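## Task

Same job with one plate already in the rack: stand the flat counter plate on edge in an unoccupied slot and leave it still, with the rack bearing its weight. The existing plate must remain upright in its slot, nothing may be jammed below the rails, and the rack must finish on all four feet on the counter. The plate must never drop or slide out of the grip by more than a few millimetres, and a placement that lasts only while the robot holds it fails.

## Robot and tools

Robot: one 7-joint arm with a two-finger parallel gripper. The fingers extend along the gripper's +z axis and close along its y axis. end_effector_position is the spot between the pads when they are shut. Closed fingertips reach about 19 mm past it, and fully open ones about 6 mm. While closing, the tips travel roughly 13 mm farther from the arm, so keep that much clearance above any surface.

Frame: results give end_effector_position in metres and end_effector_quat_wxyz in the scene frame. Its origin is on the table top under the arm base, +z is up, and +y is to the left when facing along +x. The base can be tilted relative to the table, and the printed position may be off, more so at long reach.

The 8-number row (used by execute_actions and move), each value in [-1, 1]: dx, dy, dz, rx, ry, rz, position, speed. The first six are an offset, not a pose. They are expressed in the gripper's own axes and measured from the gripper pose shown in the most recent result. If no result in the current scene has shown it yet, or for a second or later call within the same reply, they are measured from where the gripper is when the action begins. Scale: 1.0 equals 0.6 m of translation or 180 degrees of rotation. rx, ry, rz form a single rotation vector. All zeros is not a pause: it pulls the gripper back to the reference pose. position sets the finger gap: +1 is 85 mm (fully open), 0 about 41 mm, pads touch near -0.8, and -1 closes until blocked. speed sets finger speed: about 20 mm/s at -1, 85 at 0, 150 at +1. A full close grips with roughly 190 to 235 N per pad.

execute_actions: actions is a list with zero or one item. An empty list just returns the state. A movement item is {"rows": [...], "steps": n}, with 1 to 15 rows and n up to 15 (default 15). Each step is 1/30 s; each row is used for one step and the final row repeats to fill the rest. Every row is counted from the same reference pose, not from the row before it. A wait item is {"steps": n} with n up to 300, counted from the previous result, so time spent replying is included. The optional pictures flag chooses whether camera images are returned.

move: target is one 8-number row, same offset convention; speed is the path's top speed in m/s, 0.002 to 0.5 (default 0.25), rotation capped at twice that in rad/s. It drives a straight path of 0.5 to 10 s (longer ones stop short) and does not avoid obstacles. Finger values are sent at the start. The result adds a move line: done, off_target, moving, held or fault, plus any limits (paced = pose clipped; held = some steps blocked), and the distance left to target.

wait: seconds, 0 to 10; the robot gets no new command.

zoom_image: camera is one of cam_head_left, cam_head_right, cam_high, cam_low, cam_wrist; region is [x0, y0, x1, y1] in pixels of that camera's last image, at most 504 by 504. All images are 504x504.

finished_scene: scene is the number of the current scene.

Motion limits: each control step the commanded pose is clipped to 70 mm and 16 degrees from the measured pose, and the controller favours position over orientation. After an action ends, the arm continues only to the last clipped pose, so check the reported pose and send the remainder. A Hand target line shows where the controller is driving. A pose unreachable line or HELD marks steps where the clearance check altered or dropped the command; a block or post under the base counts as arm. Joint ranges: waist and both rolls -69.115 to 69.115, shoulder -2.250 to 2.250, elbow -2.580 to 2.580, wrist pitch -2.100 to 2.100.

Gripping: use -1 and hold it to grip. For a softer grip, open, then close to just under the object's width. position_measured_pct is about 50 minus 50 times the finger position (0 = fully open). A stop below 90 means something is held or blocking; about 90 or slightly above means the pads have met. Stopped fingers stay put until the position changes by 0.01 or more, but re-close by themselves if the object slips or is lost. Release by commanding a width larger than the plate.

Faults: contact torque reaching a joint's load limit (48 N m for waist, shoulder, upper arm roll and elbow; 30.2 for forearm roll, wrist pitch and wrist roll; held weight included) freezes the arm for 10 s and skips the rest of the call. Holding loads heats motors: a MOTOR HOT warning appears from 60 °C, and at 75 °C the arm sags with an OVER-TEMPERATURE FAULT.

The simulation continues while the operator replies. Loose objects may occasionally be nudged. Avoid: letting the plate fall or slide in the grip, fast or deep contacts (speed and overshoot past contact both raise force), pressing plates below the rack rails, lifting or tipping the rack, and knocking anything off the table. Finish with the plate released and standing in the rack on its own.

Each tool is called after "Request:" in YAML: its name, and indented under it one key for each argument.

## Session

Request:
execute_actions:
  actions: []

Scene clock: 0.00 s of 4942.00 s.
end_effector_position=(+0.1095, +0.3790, +0.3081) position_measured_pct=0.0 end_effector_quat_wxyz=(-0.015, +0.906, -0.422, -0.018)
Joint positions: [-1.136 -0.861  0.403  2.091 -0.182  1.265  2.979]
Joint velocities: [ 0.001 -0.     0.     0.    -0.    -0.001 -0.001]
Joint torques (N m, as the joint torque sensors report them, + toward a larger angle): no reading
Motor temperatures (°C, as the motors report them): [31 31 31 30 35 39 38]
Hand target: +0.110, +0.379, +0.308; -0.015, +0.906, -0.422, -0.018

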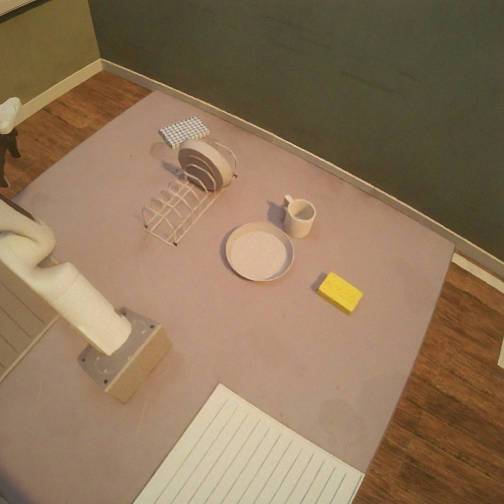

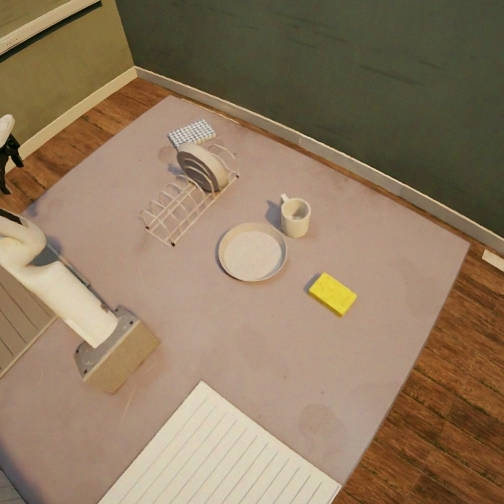

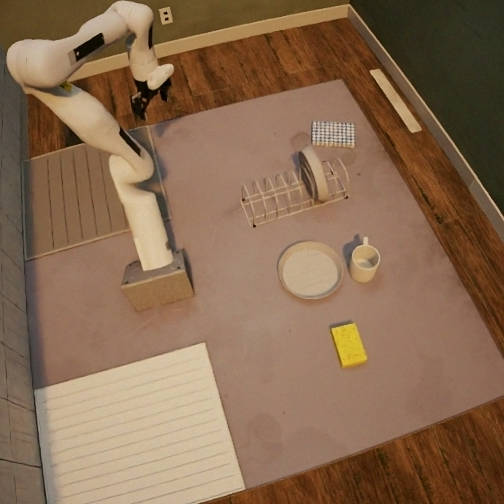

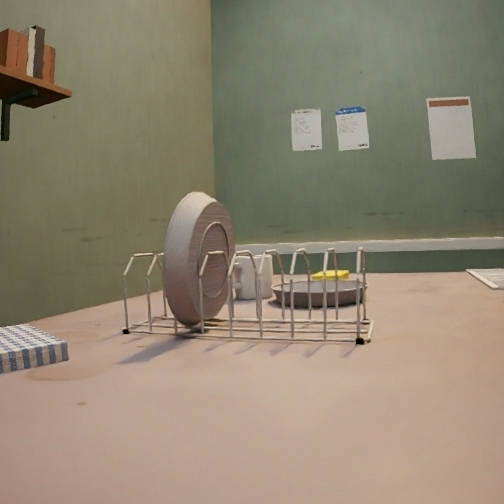

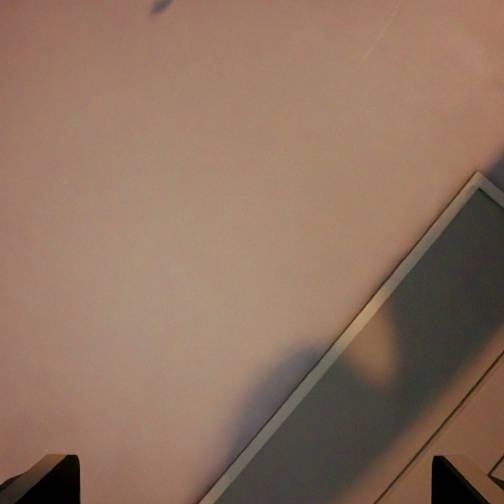

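Request:
move:
  target: [0.713,-0.048,-0.218,0.0014,0.0151,0.2224,1,0]
  speed: 0.3

Request:
zoom_image:
  camera: "cam_low"
  region: [250, 240, 390, 350]

Scene clock: 12.93 s of 4942.00 s.
end_effector_position=(+0.4087, +0.0629, +0.4200) position_measured_pct=0.0 end_effector_quat_wxyz=(-0.000, +0.706, -0.708, +0.001)
Joint positions: [-1.691 -1.06   1.57   1.242  0.349  1.725  3.086]
Joint velocities: [-0.016 -0.003  0.001 -0.005 -0.     0.003  0.002]
Joint torques (N m, as the joint torque sensors report them, + toward a larger angle): [ 9.66  7.96 -2.63 -8.42  0.37 -0.01 -0.18]
Motor temperatures (°C, as the motors report them): [31 31 31 30 35 39 38]
Hand target: +0.409, +0.063, +0.420; -0.000, +0.706, -0.708, +0.000
Off the commanded pose: 0.002 m, 0 deg.
After step 90, 7.83 s passed at rest.
move: done

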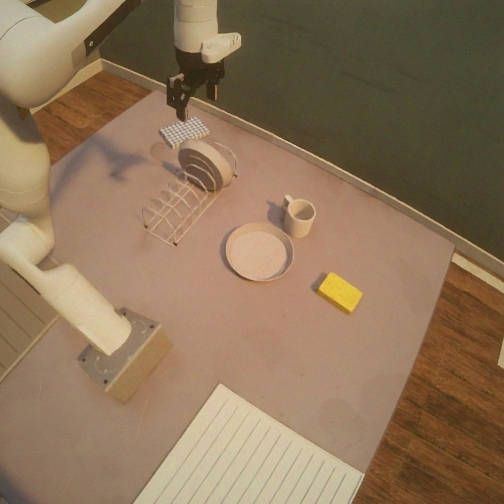

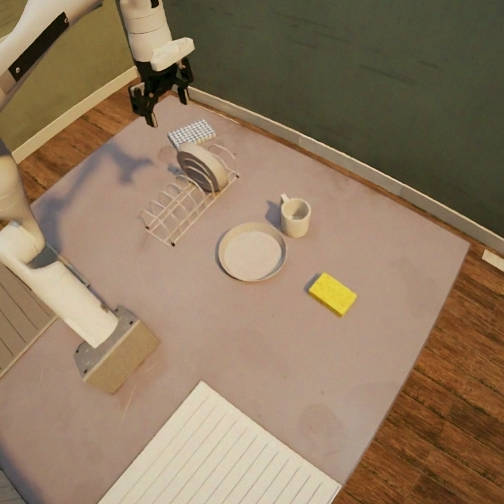

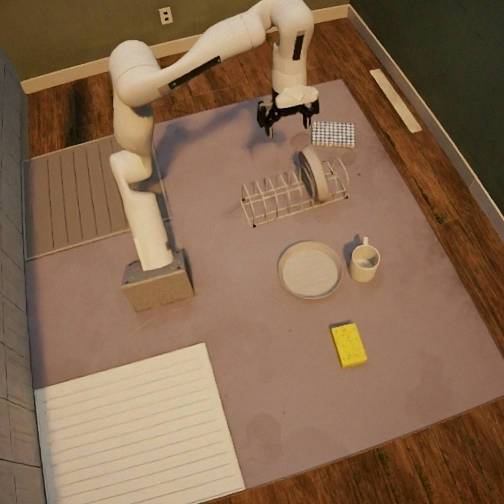

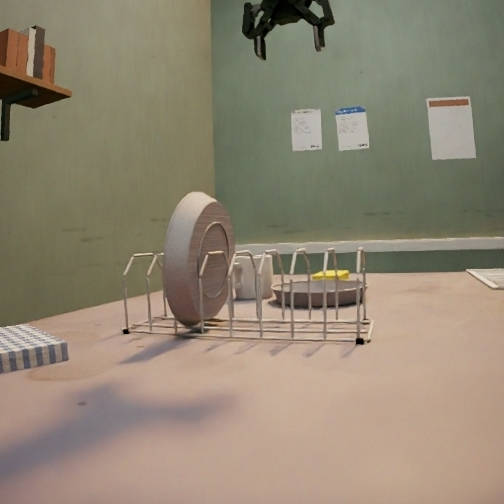

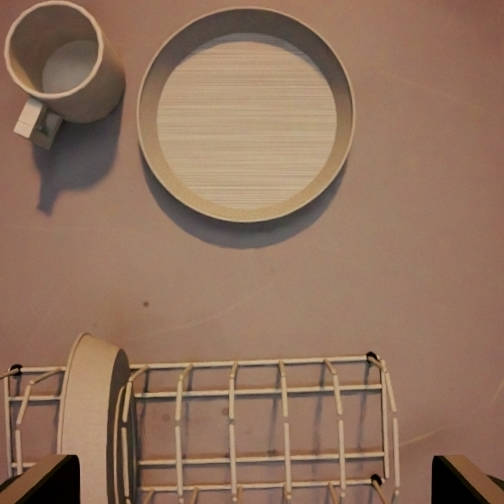

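Region (250, 240, 390, 350) of cam_low's 504x504 image, scaled by 3.600, with more detail than that image has; it fills the top 396 rows of this view, and the rest is white.

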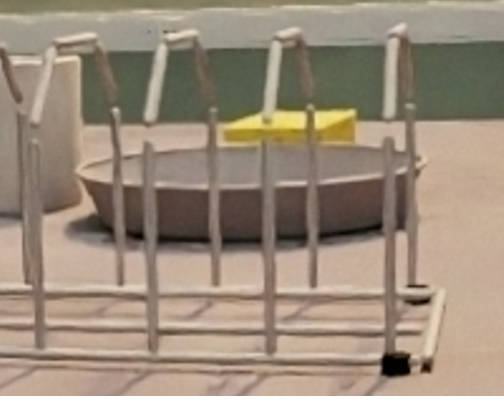

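Request:
move:
  target: [0.308,0.193,0.563,0.1556,0,0,-0.45,0]
  speed: 0.3

Request:
zoom_image:
  camera: "cam_low"
  region: [320, 210, 440, 320]

Scene clock: 28.60 s of 4942.00 s.
end_effector_position=(+0.2923, -0.1234, +0.0829) position_measured_pct=72.6 end_effector_quat_wxyz=(-0.170, +0.685, -0.687, +0.173)
Joint positions: [-1.209 -1.598  2.182  2.222  1.217  0.412  3.061]
Joint velocities: [-0.006  0.003  0.006  0.003  0.013 -0.012 -0.012]
Joint torques (N m, as the joint torque sensors report them, + toward a larger angle): [ 2.66 13.48 -5.92 -3.23  1.02 -1.31  0.09]
Motor temperatures (°C, as the motors report them): [31 31 31 31 35 39 38]
Hand target: +0.292, -0.123, +0.083; -0.170, +0.685, -0.687, +0.173
Off the commanded pose: 0.002 m, 0 deg.
After step 90, 10.67 s passed at rest.
move: done

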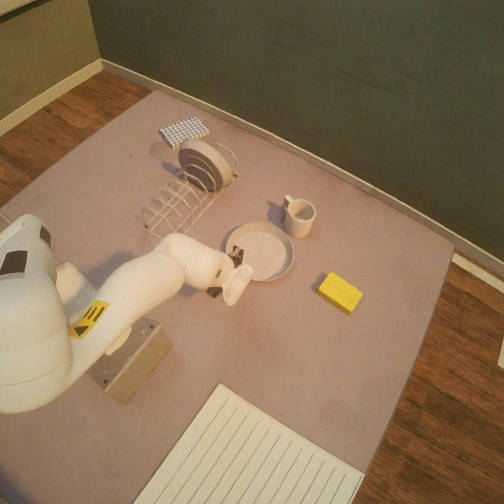

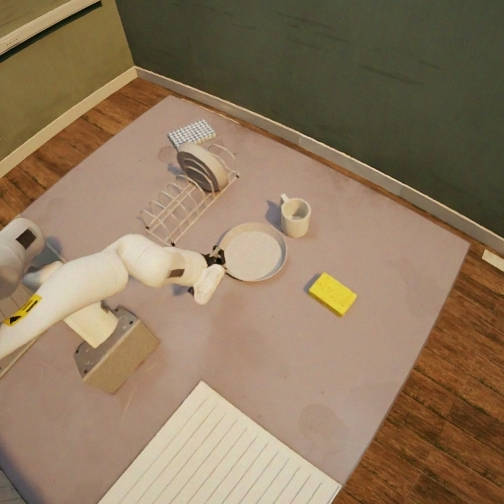

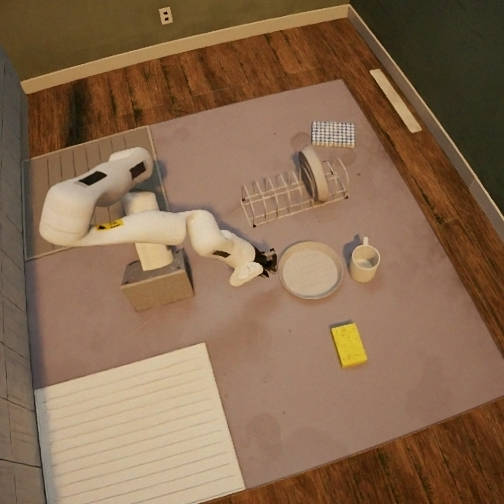

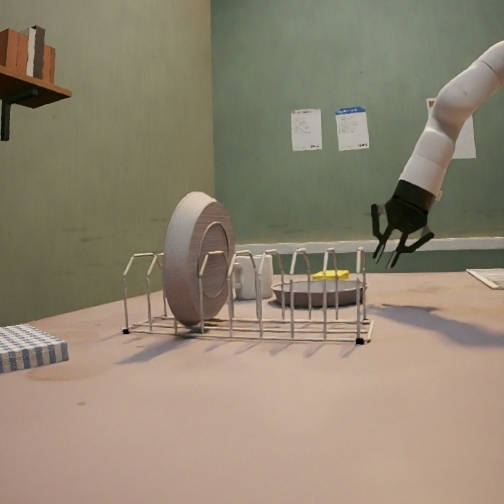

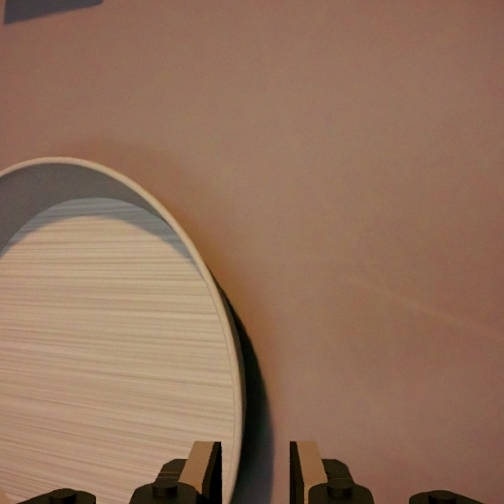

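Region (320, 210, 440, 320) of cam_low's 504x504 image, scaled by 4.200, with more detail than that image has; it fills the top 462 rows of this view, and the rest is white.

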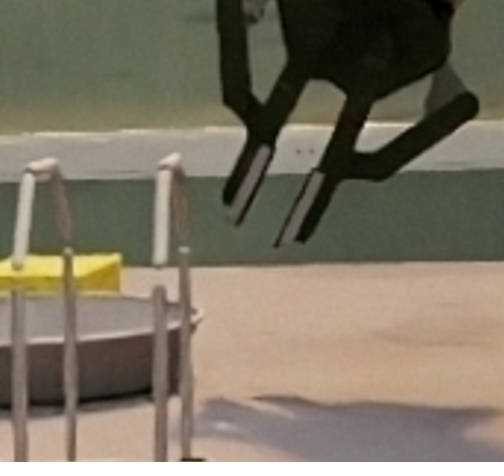

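Request:
move:
  target: [0.012,-0.0095,0.067,0,0,0,-0.5,0]
  speed: 0.08

Request:
zoom_image:
  camera: "cam_low"
  region: [330, 240, 410, 320]

Scene clock: 35.33 s of 4942.00 s.
end_effector_position=(+0.3161, -0.1309, +0.0502) position_measured_pct=75.0 end_effector_quat_wxyz=(-0.170, +0.684, -0.687, +0.173)
Joint positions: [-1.328 -1.634  2.263  2.178  1.347  0.299  2.938]
Joint velocities: [-0.01   0.001  0.003  0.002  0.009 -0.007 -0.01 ]
Joint torques (N m, as the joint torque sensors report them, + toward a larger angle): [ 3.7  14.5  -5.4  -2.98  0.4  -1.47 -0.04]
Motor temperatures (°C, as the motors report them): [31 31 31 31 35 39 38]
Hand target: +0.316, -0.131, +0.050; -0.170, +0.685, -0.687, +0.173
Off the commanded pose: 0.000 m, 0 deg.
After step 90, 2.83 s passed at rest.
move: done

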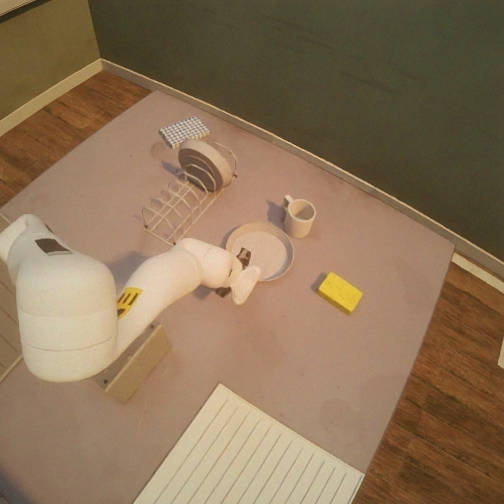

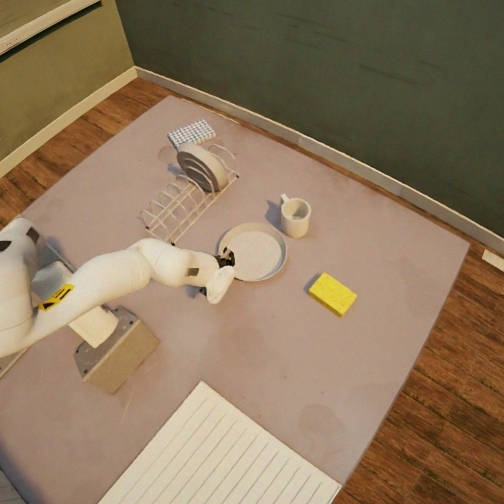

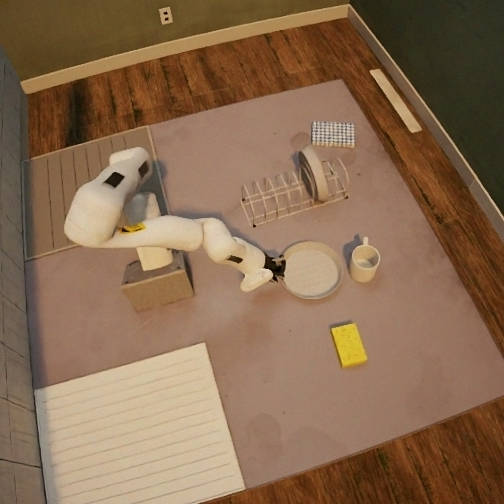

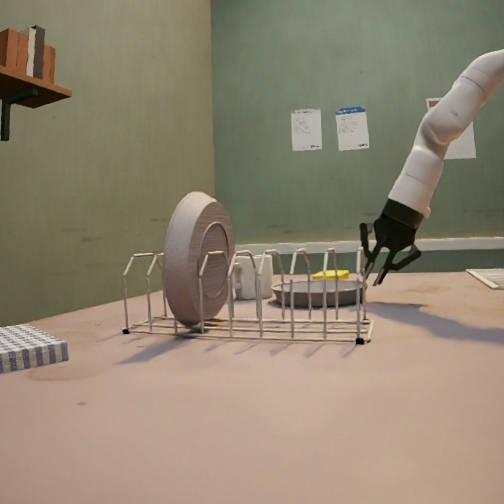

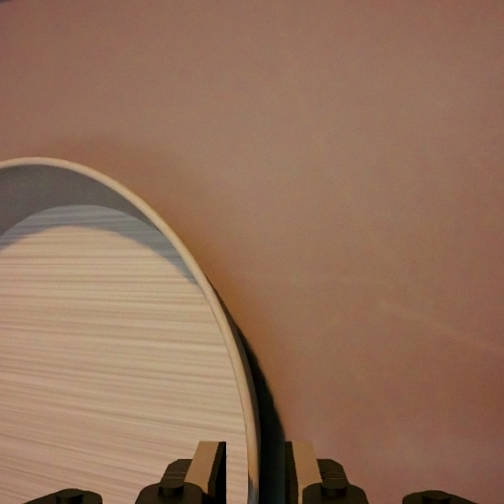

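Region (330, 240, 410, 320) of cam_low's 504x504 image, scaled by 6.300, with more detail than that image has.

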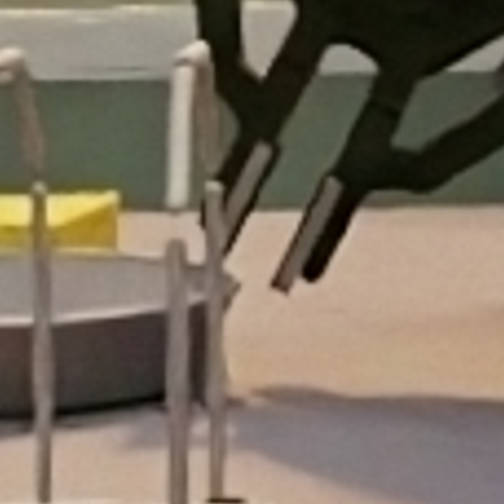

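Request:
move:
  target: [0,-0.001,0.041,0,0,0,-0.55,0]
  speed: 0.04

Request:
zoom_image:
  camera: "cam_low"
  region: [330, 240, 410, 320]

Scene clock: 40.70 s of 4942.00 s.
end_effector_position=(+0.3281, -0.1312, +0.0288) position_measured_pct=77.8 end_effector_quat_wxyz=(-0.171, +0.684, -0.688, +0.173)
Joint positions: [-1.418 -1.638  2.332  2.16   1.486  0.199  2.789]
Joint velocities: [-0.019  0.01   0.016  0.004  0.054 -0.027 -0.059]
Joint torques (N m, as the joint torque sensors report them, + toward a larger angle): [ 4.16 15.13 -4.99 -2.1   0.76 -1.05  0.05]
Motor temperatures (°C, as the motors report them): [31 31 31 30 35 39 38]
Hand target: +0.328, -0.131, +0.029; -0.171, +0.684, -0.687, +0.173
Off the commanded pose: 0.000 m, 0 deg.
After step 90, 1.47 s passed at rest.
move: done

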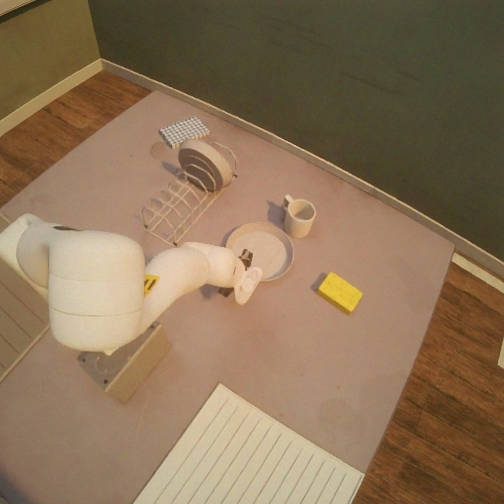

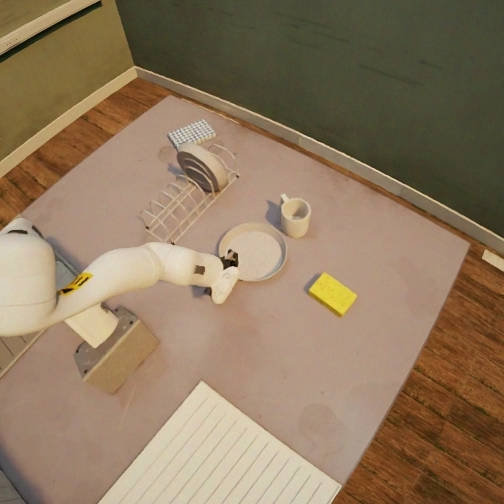

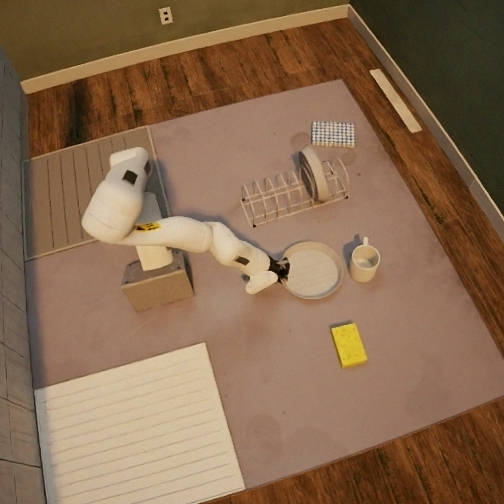

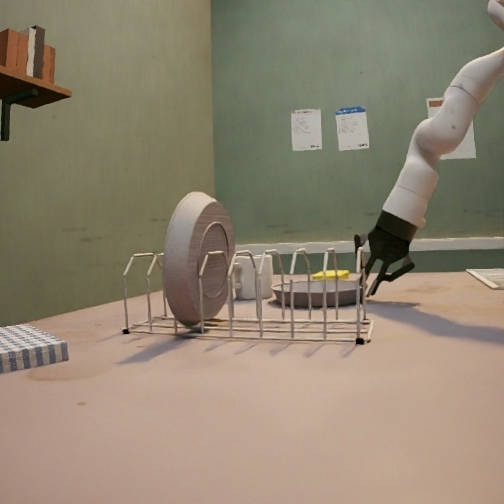

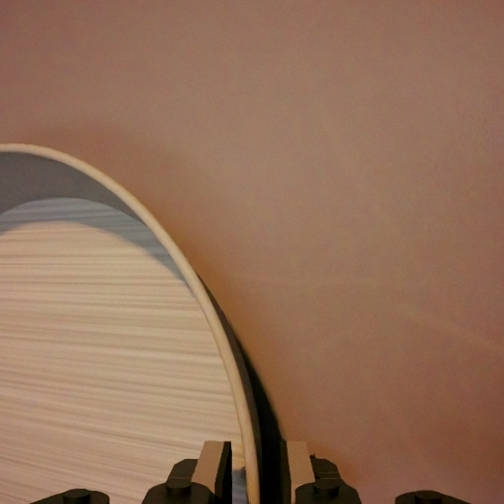

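Region (330, 240, 410, 320) of cam_low's 504x504 image, scaled by 6.300, with more detail than that image has.

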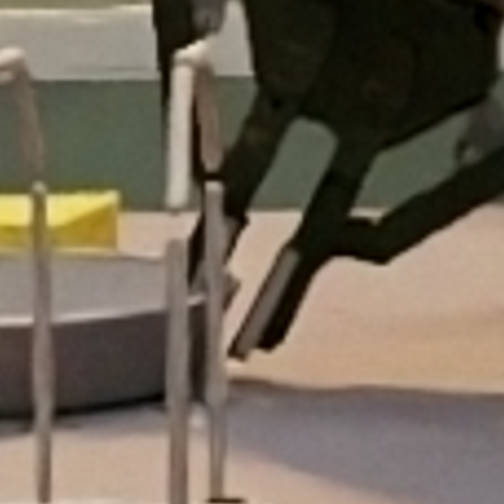

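Request:
move:
  target: [0,-0.0015,0,0,0,0,-1,-0.8]
  speed: 0.03

Request:
zoom_image:
  camera: "cam_low"
  region: [260, 240, 410, 320]

Scene clock: 45.07 s of 4942.00 s.
end_effector_position=(+0.3289, -0.1312, +0.0293) position_measured_pct=90.9 end_effector_quat_wxyz=(-0.171, +0.684, -0.688, +0.173)
Joint positions: [-1.418 -1.638  2.329  2.159  1.482  0.201  2.793]
Joint velocities: [ 0.001  0.002 -0.     0.    -0.002  0.     0.001]
Joint torques (N m, as the joint torque sensors report them, + toward a larger angle): [ 4.7  15.4  -5.72 -2.73  0.38 -1.47  0.  ]
Motor temperatures (°C, as the motors report them): [31 32 31 30 35 39 38]
Hand target: +0.329, -0.131, +0.029; -0.171, +0.684, -0.688, +0.173
Off the commanded pose: 0.000 m, 0 deg.
After step 90, 0.57 s passed at rest.
move: done

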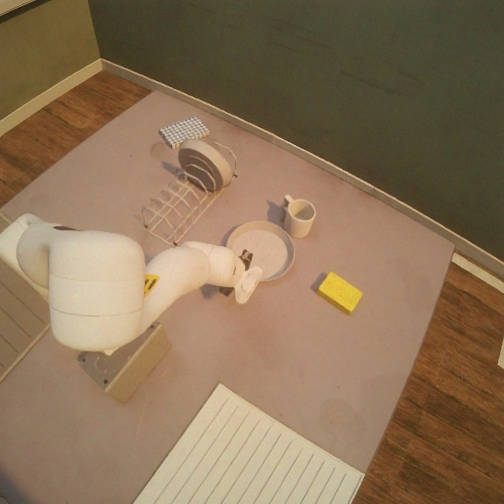

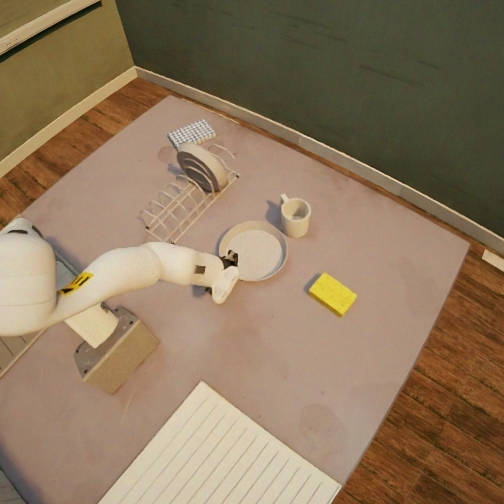

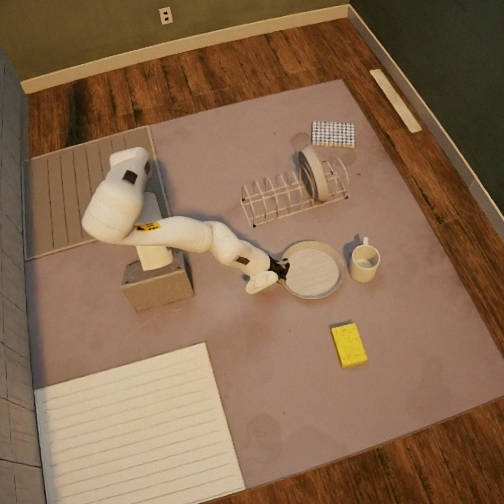

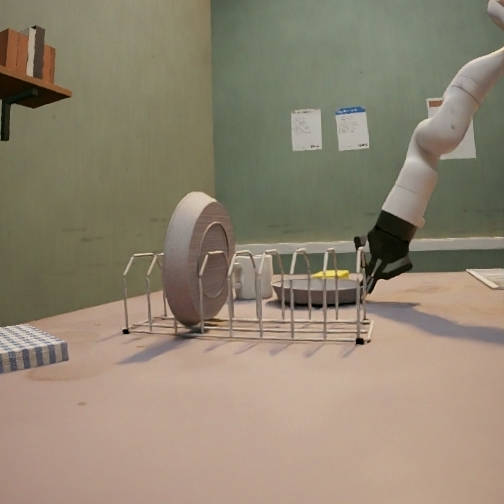

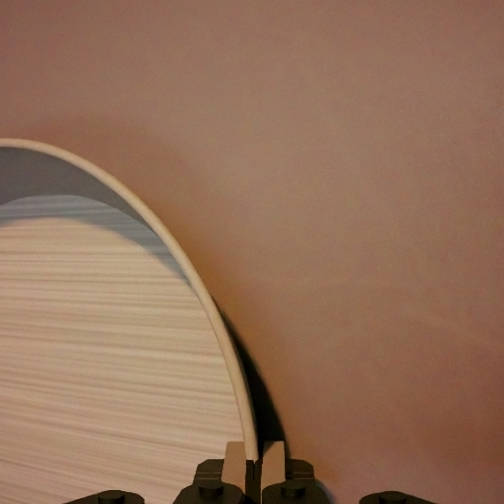

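Region (260, 240, 410, 320) of cam_low's 504x504 image, scaled by 3.360, with more detail than that image has; it fills the top 269 rows of this view, and the rest is white.

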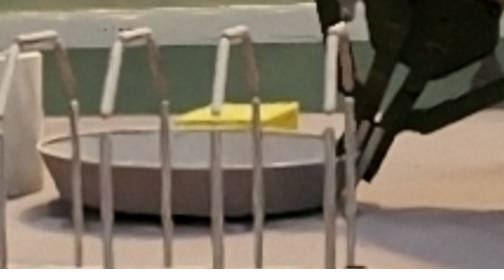

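Request:
move:
  target: [0.017,-0.198,-0.404,-0.1556,0,0,-1,-0.8]
  speed: 0.15

Scene clock: 50.40 s of 4942.00 s.
end_effector_position=(+0.3195, -0.1405, +0.2993) position_measured_pct=90.9 end_effector_quat_wxyz=(-0.001, +0.705, -0.709, +0.001)
Joint positions: [-1.476 -1.333  1.82   1.485  0.585  1.486  3.389]
Joint velocities: [-0.009  0.001 -0.    -0.004  0.001  0.004  0.001]
Joint torques (N m, as the joint torque sensors report them, + toward a larger angle): [ 6.56 14.41 -5.08 -8.3   0.37 -0.1  -0.21]
Motor temperatures (°C, as the motors report them): [31 32 31 30 35 39 38]
Hand target: +0.320, -0.140, +0.299; -0.001, +0.705, -0.709, +0.001
Off the commanded pose: 0.000 m, 0 deg.
After step 90, 0.10 s passed at rest.
move: done

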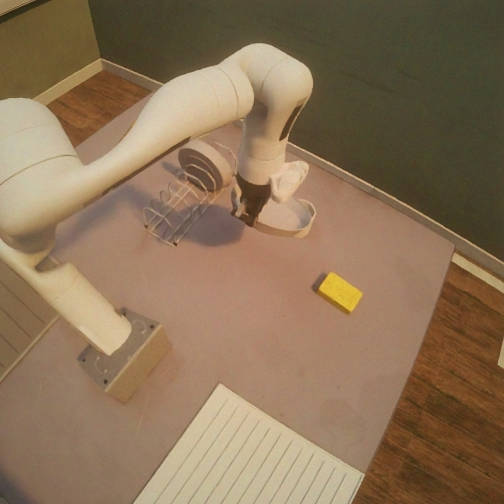

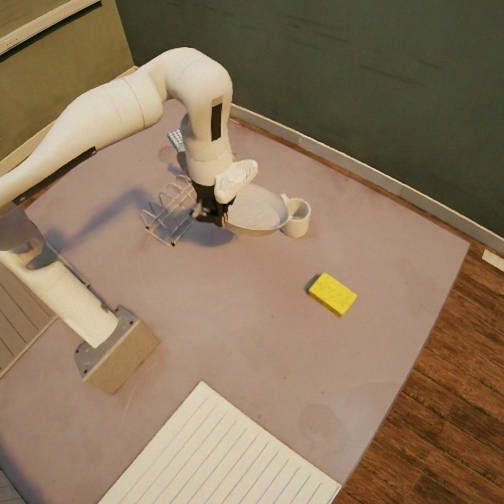

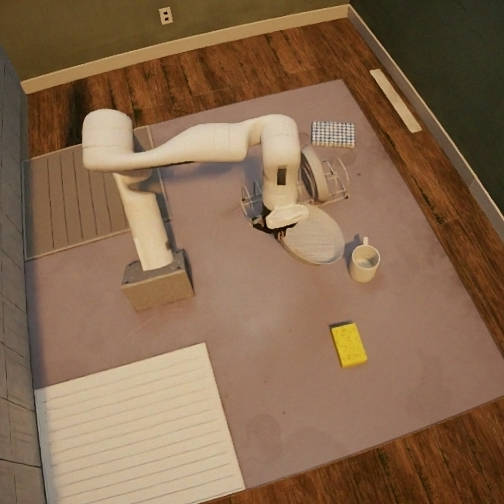

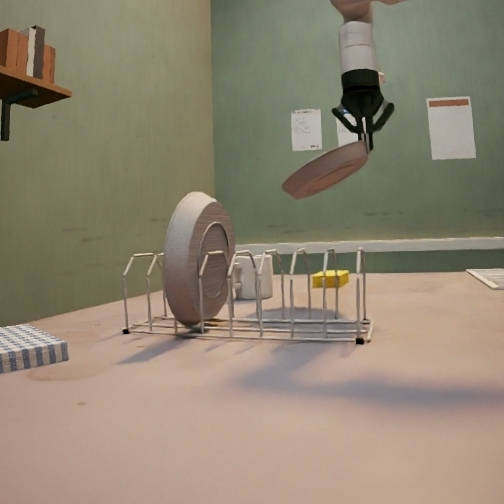

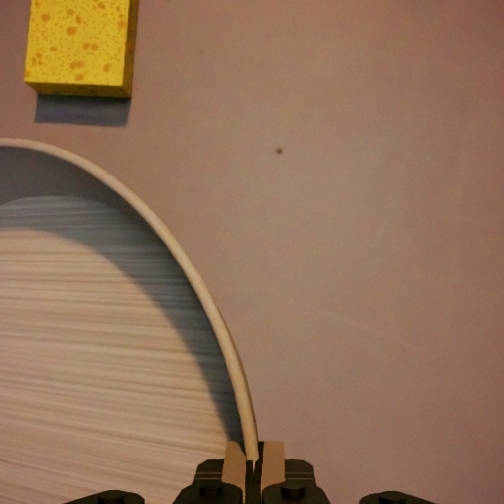

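Request:
move:
  target: [-0.133,-0.2,-0.05,0,0,0.986,-1,-0.8]
  speed: 0.45

Scene clock: 57.40 s of 4942.00 s.
end_effector_position=(+0.4398, -0.0614, +0.3288) position_measured_pct=90.9 end_effector_quat_wxyz=(+0.001, +0.693, +0.721, +0.001)
Joint positions: [-2.03  -0.951  2.619  1.219 -0.171  1.474  0.687]
Joint velocities: [-0.006 -0.    -0.001 -0.003 -0.     0.    -0.004]
Joint torques (N m, as the joint torque sensors report them, + toward a larger angle): [11.29 13.56  1.47 -9.51  0.4   0.16 -0.15]
Motor temperatures (°C, as the motors report them): [31 32 31 31 35 39 38]
Hand target: +0.440, -0.061, +0.329; +0.001, +0.693, +0.721, +0.000
Off the commanded pose: 0.001 m, 0 deg.
After step 90, 0.07 s passed at rest.
move: done

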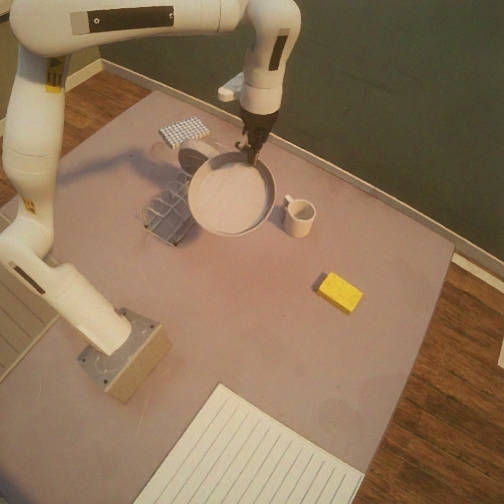

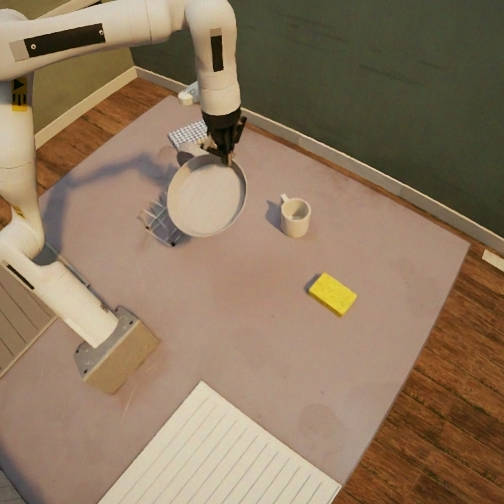

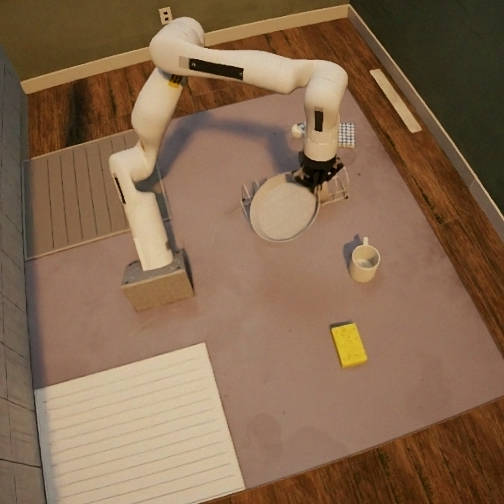

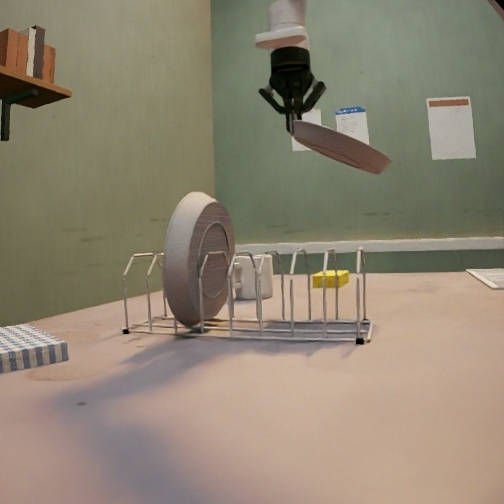

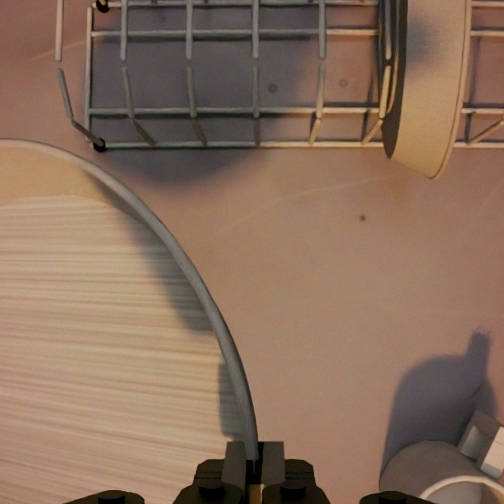

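Request:
move:
  target: [0.267,0.008,0.04,-0.3482,0.1389,0.0868,-1,-0.8]
  speed: 0.2

Request:
zoom_image:
  camera: "cam_low"
  region: [160, 70, 360, 350]

Request:
zoom_image:
  camera: "cam_high"
  region: [235, 110, 355, 230]

Scene clock: 69.10 s of 4942.00 s.
end_effector_position=(+0.4384, +0.0984, +0.3059) position_measured_pct=90.9 end_effector_quat_wxyz=(+0.210, +0.662, +0.504, +0.514)
Joint positions: [-1.392 -1.111  2.05   2.495 -2.058  0.597  2.356]
Joint velocities: [-0.014  0.007  0.004  0.009 -0.017  0.012  0.02 ]
Joint torques (N m, as the joint torque sensors report them, + toward a larger angle): [ 5.14  6.81 -2.83 -5.84 -0.11  3.   -0.39]
Motor temperatures (°C, as the motors report them): [31 32 31 31 35 39 38]
Hand target: +0.438, +0.099, +0.306; +0.210, +0.662, +0.504, +0.514
Off the commanded pose: 0.001 m, 0 deg.
After step 90, 4.87 s passed at rest.
move: done

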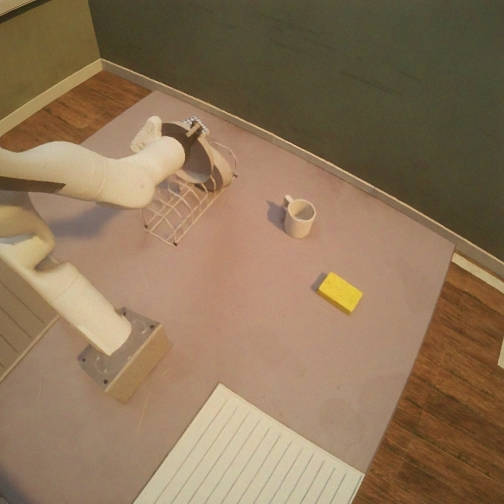

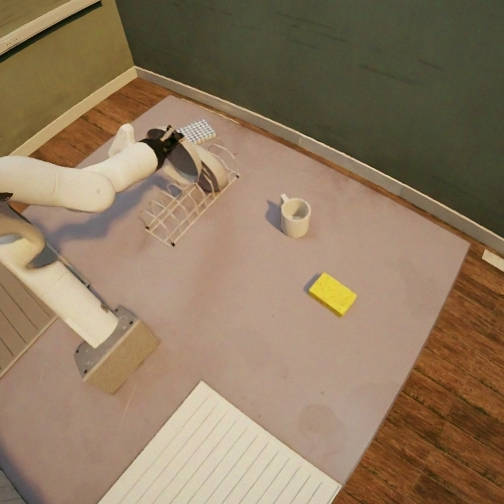

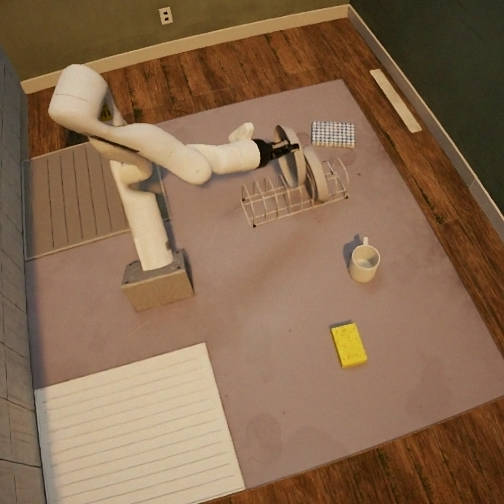

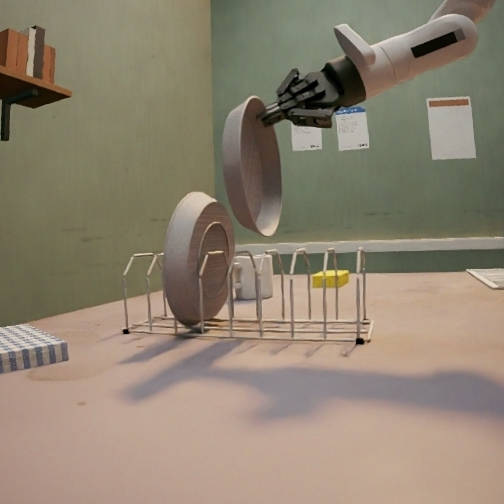

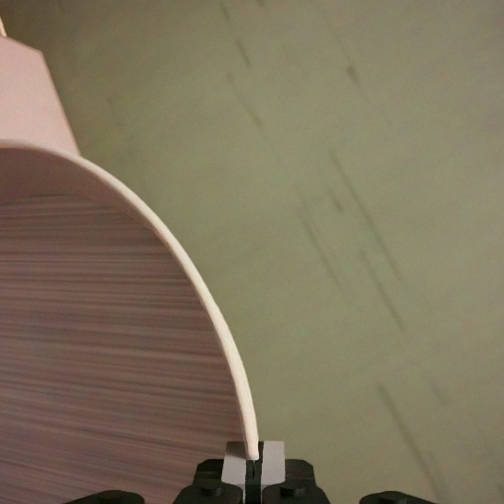

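Region (160, 70, 360, 350) of cam_low's 504x504 image, scaled by 1.800, with more detail than that image has; it fills the left 360 columns of this view, and the rest is white.

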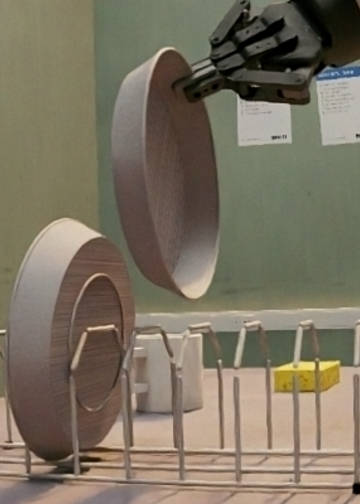

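Region (235, 110, 355, 230) of cam_high's 504x504 image, scaled by 4.200, with more detail than that image has.

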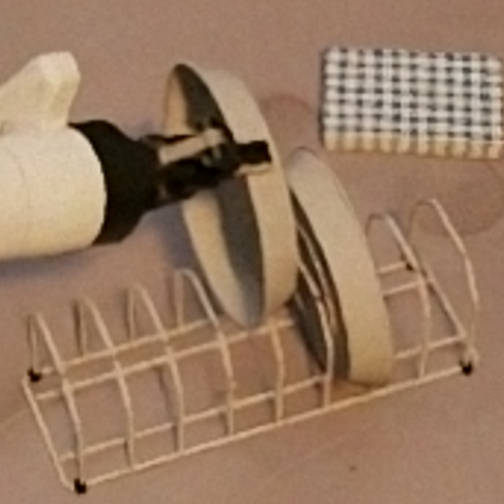

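Request:
move:
  target: [-0.0605,-0.035,-0.0033,-0.0247,0.0601,0.0945,-1,-0.8]
  speed: 0.1

Request:
zoom_image:
  camera: "cam_low"
  region: [160, 70, 360, 350]

Request:
zoom_image:
  camera: "cam_high"
  region: [235, 110, 355, 230]

Scene clock: 98.20 s of 4942.00 s.
end_effector_position=(+0.4282, +0.0739, +0.2728) position_measured_pct=90.9 end_effector_quat_wxyz=(+0.110, +0.669, +0.398, +0.618)
Joint positions: [-1.366 -1.525  2.197  2.478 -1.913  0.676  2.365]
Joint velocities: [ 0.002 -0.01   0.003 -0.002  0.006  0.003 -0.006]
Joint torques (N m, as the joint torque sensors report them, + toward a larger angle): [ 4.91 10.66 -5.33 -2.22  0.25  2.9  -0.31]
Motor temperatures (°C, as the motors report them): [31 32 31 31 35 39 38]
Hand target: +0.428, +0.074, +0.273; +0.110, +0.669, +0.398, +0.618
Off the commanded pose: 0.001 m, 0 deg.
After step 90, 23.97 s passed at rest.
move: done

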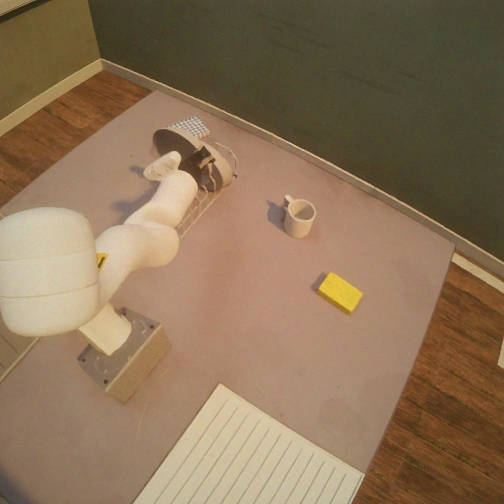

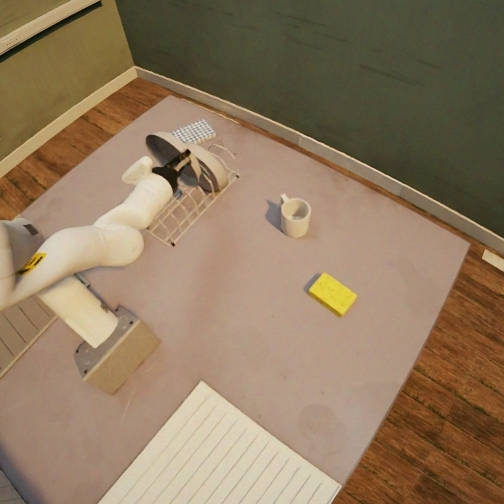

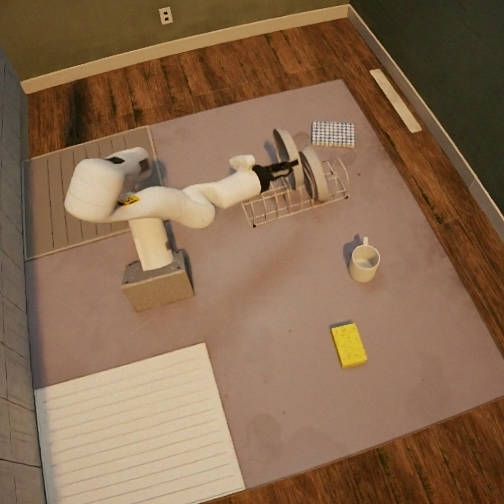

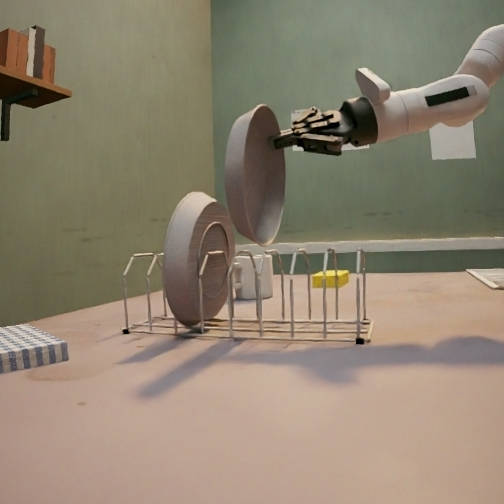

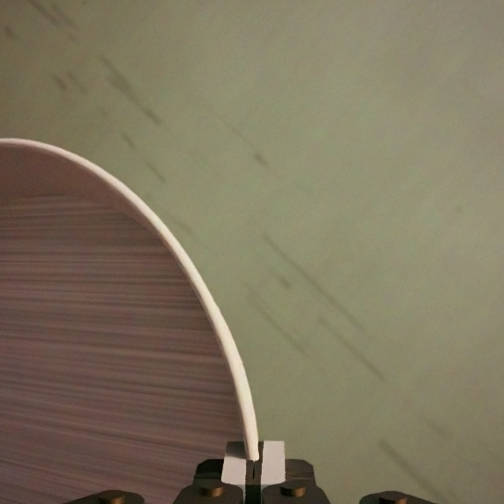

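Region (160, 70, 360, 350) of cam_low's 504x504 image, scaled by 1.800, with more detail than that image has; it fills the left 360 columns of this view, and the rest is white.

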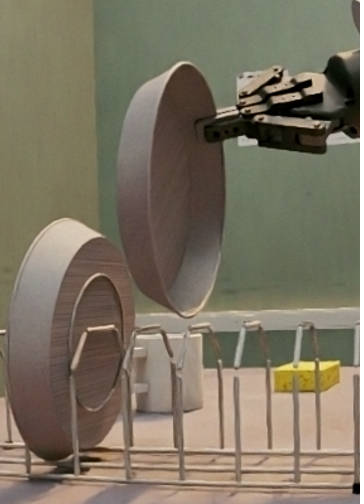

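Region (235, 110, 355, 230) of cam_high's 504x504 image, scaled by 4.200, with more detail than that image has.

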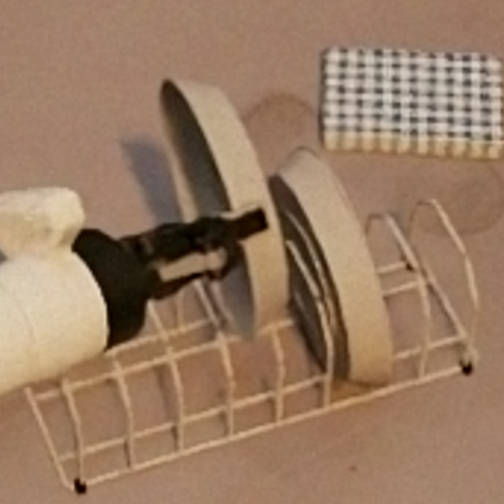

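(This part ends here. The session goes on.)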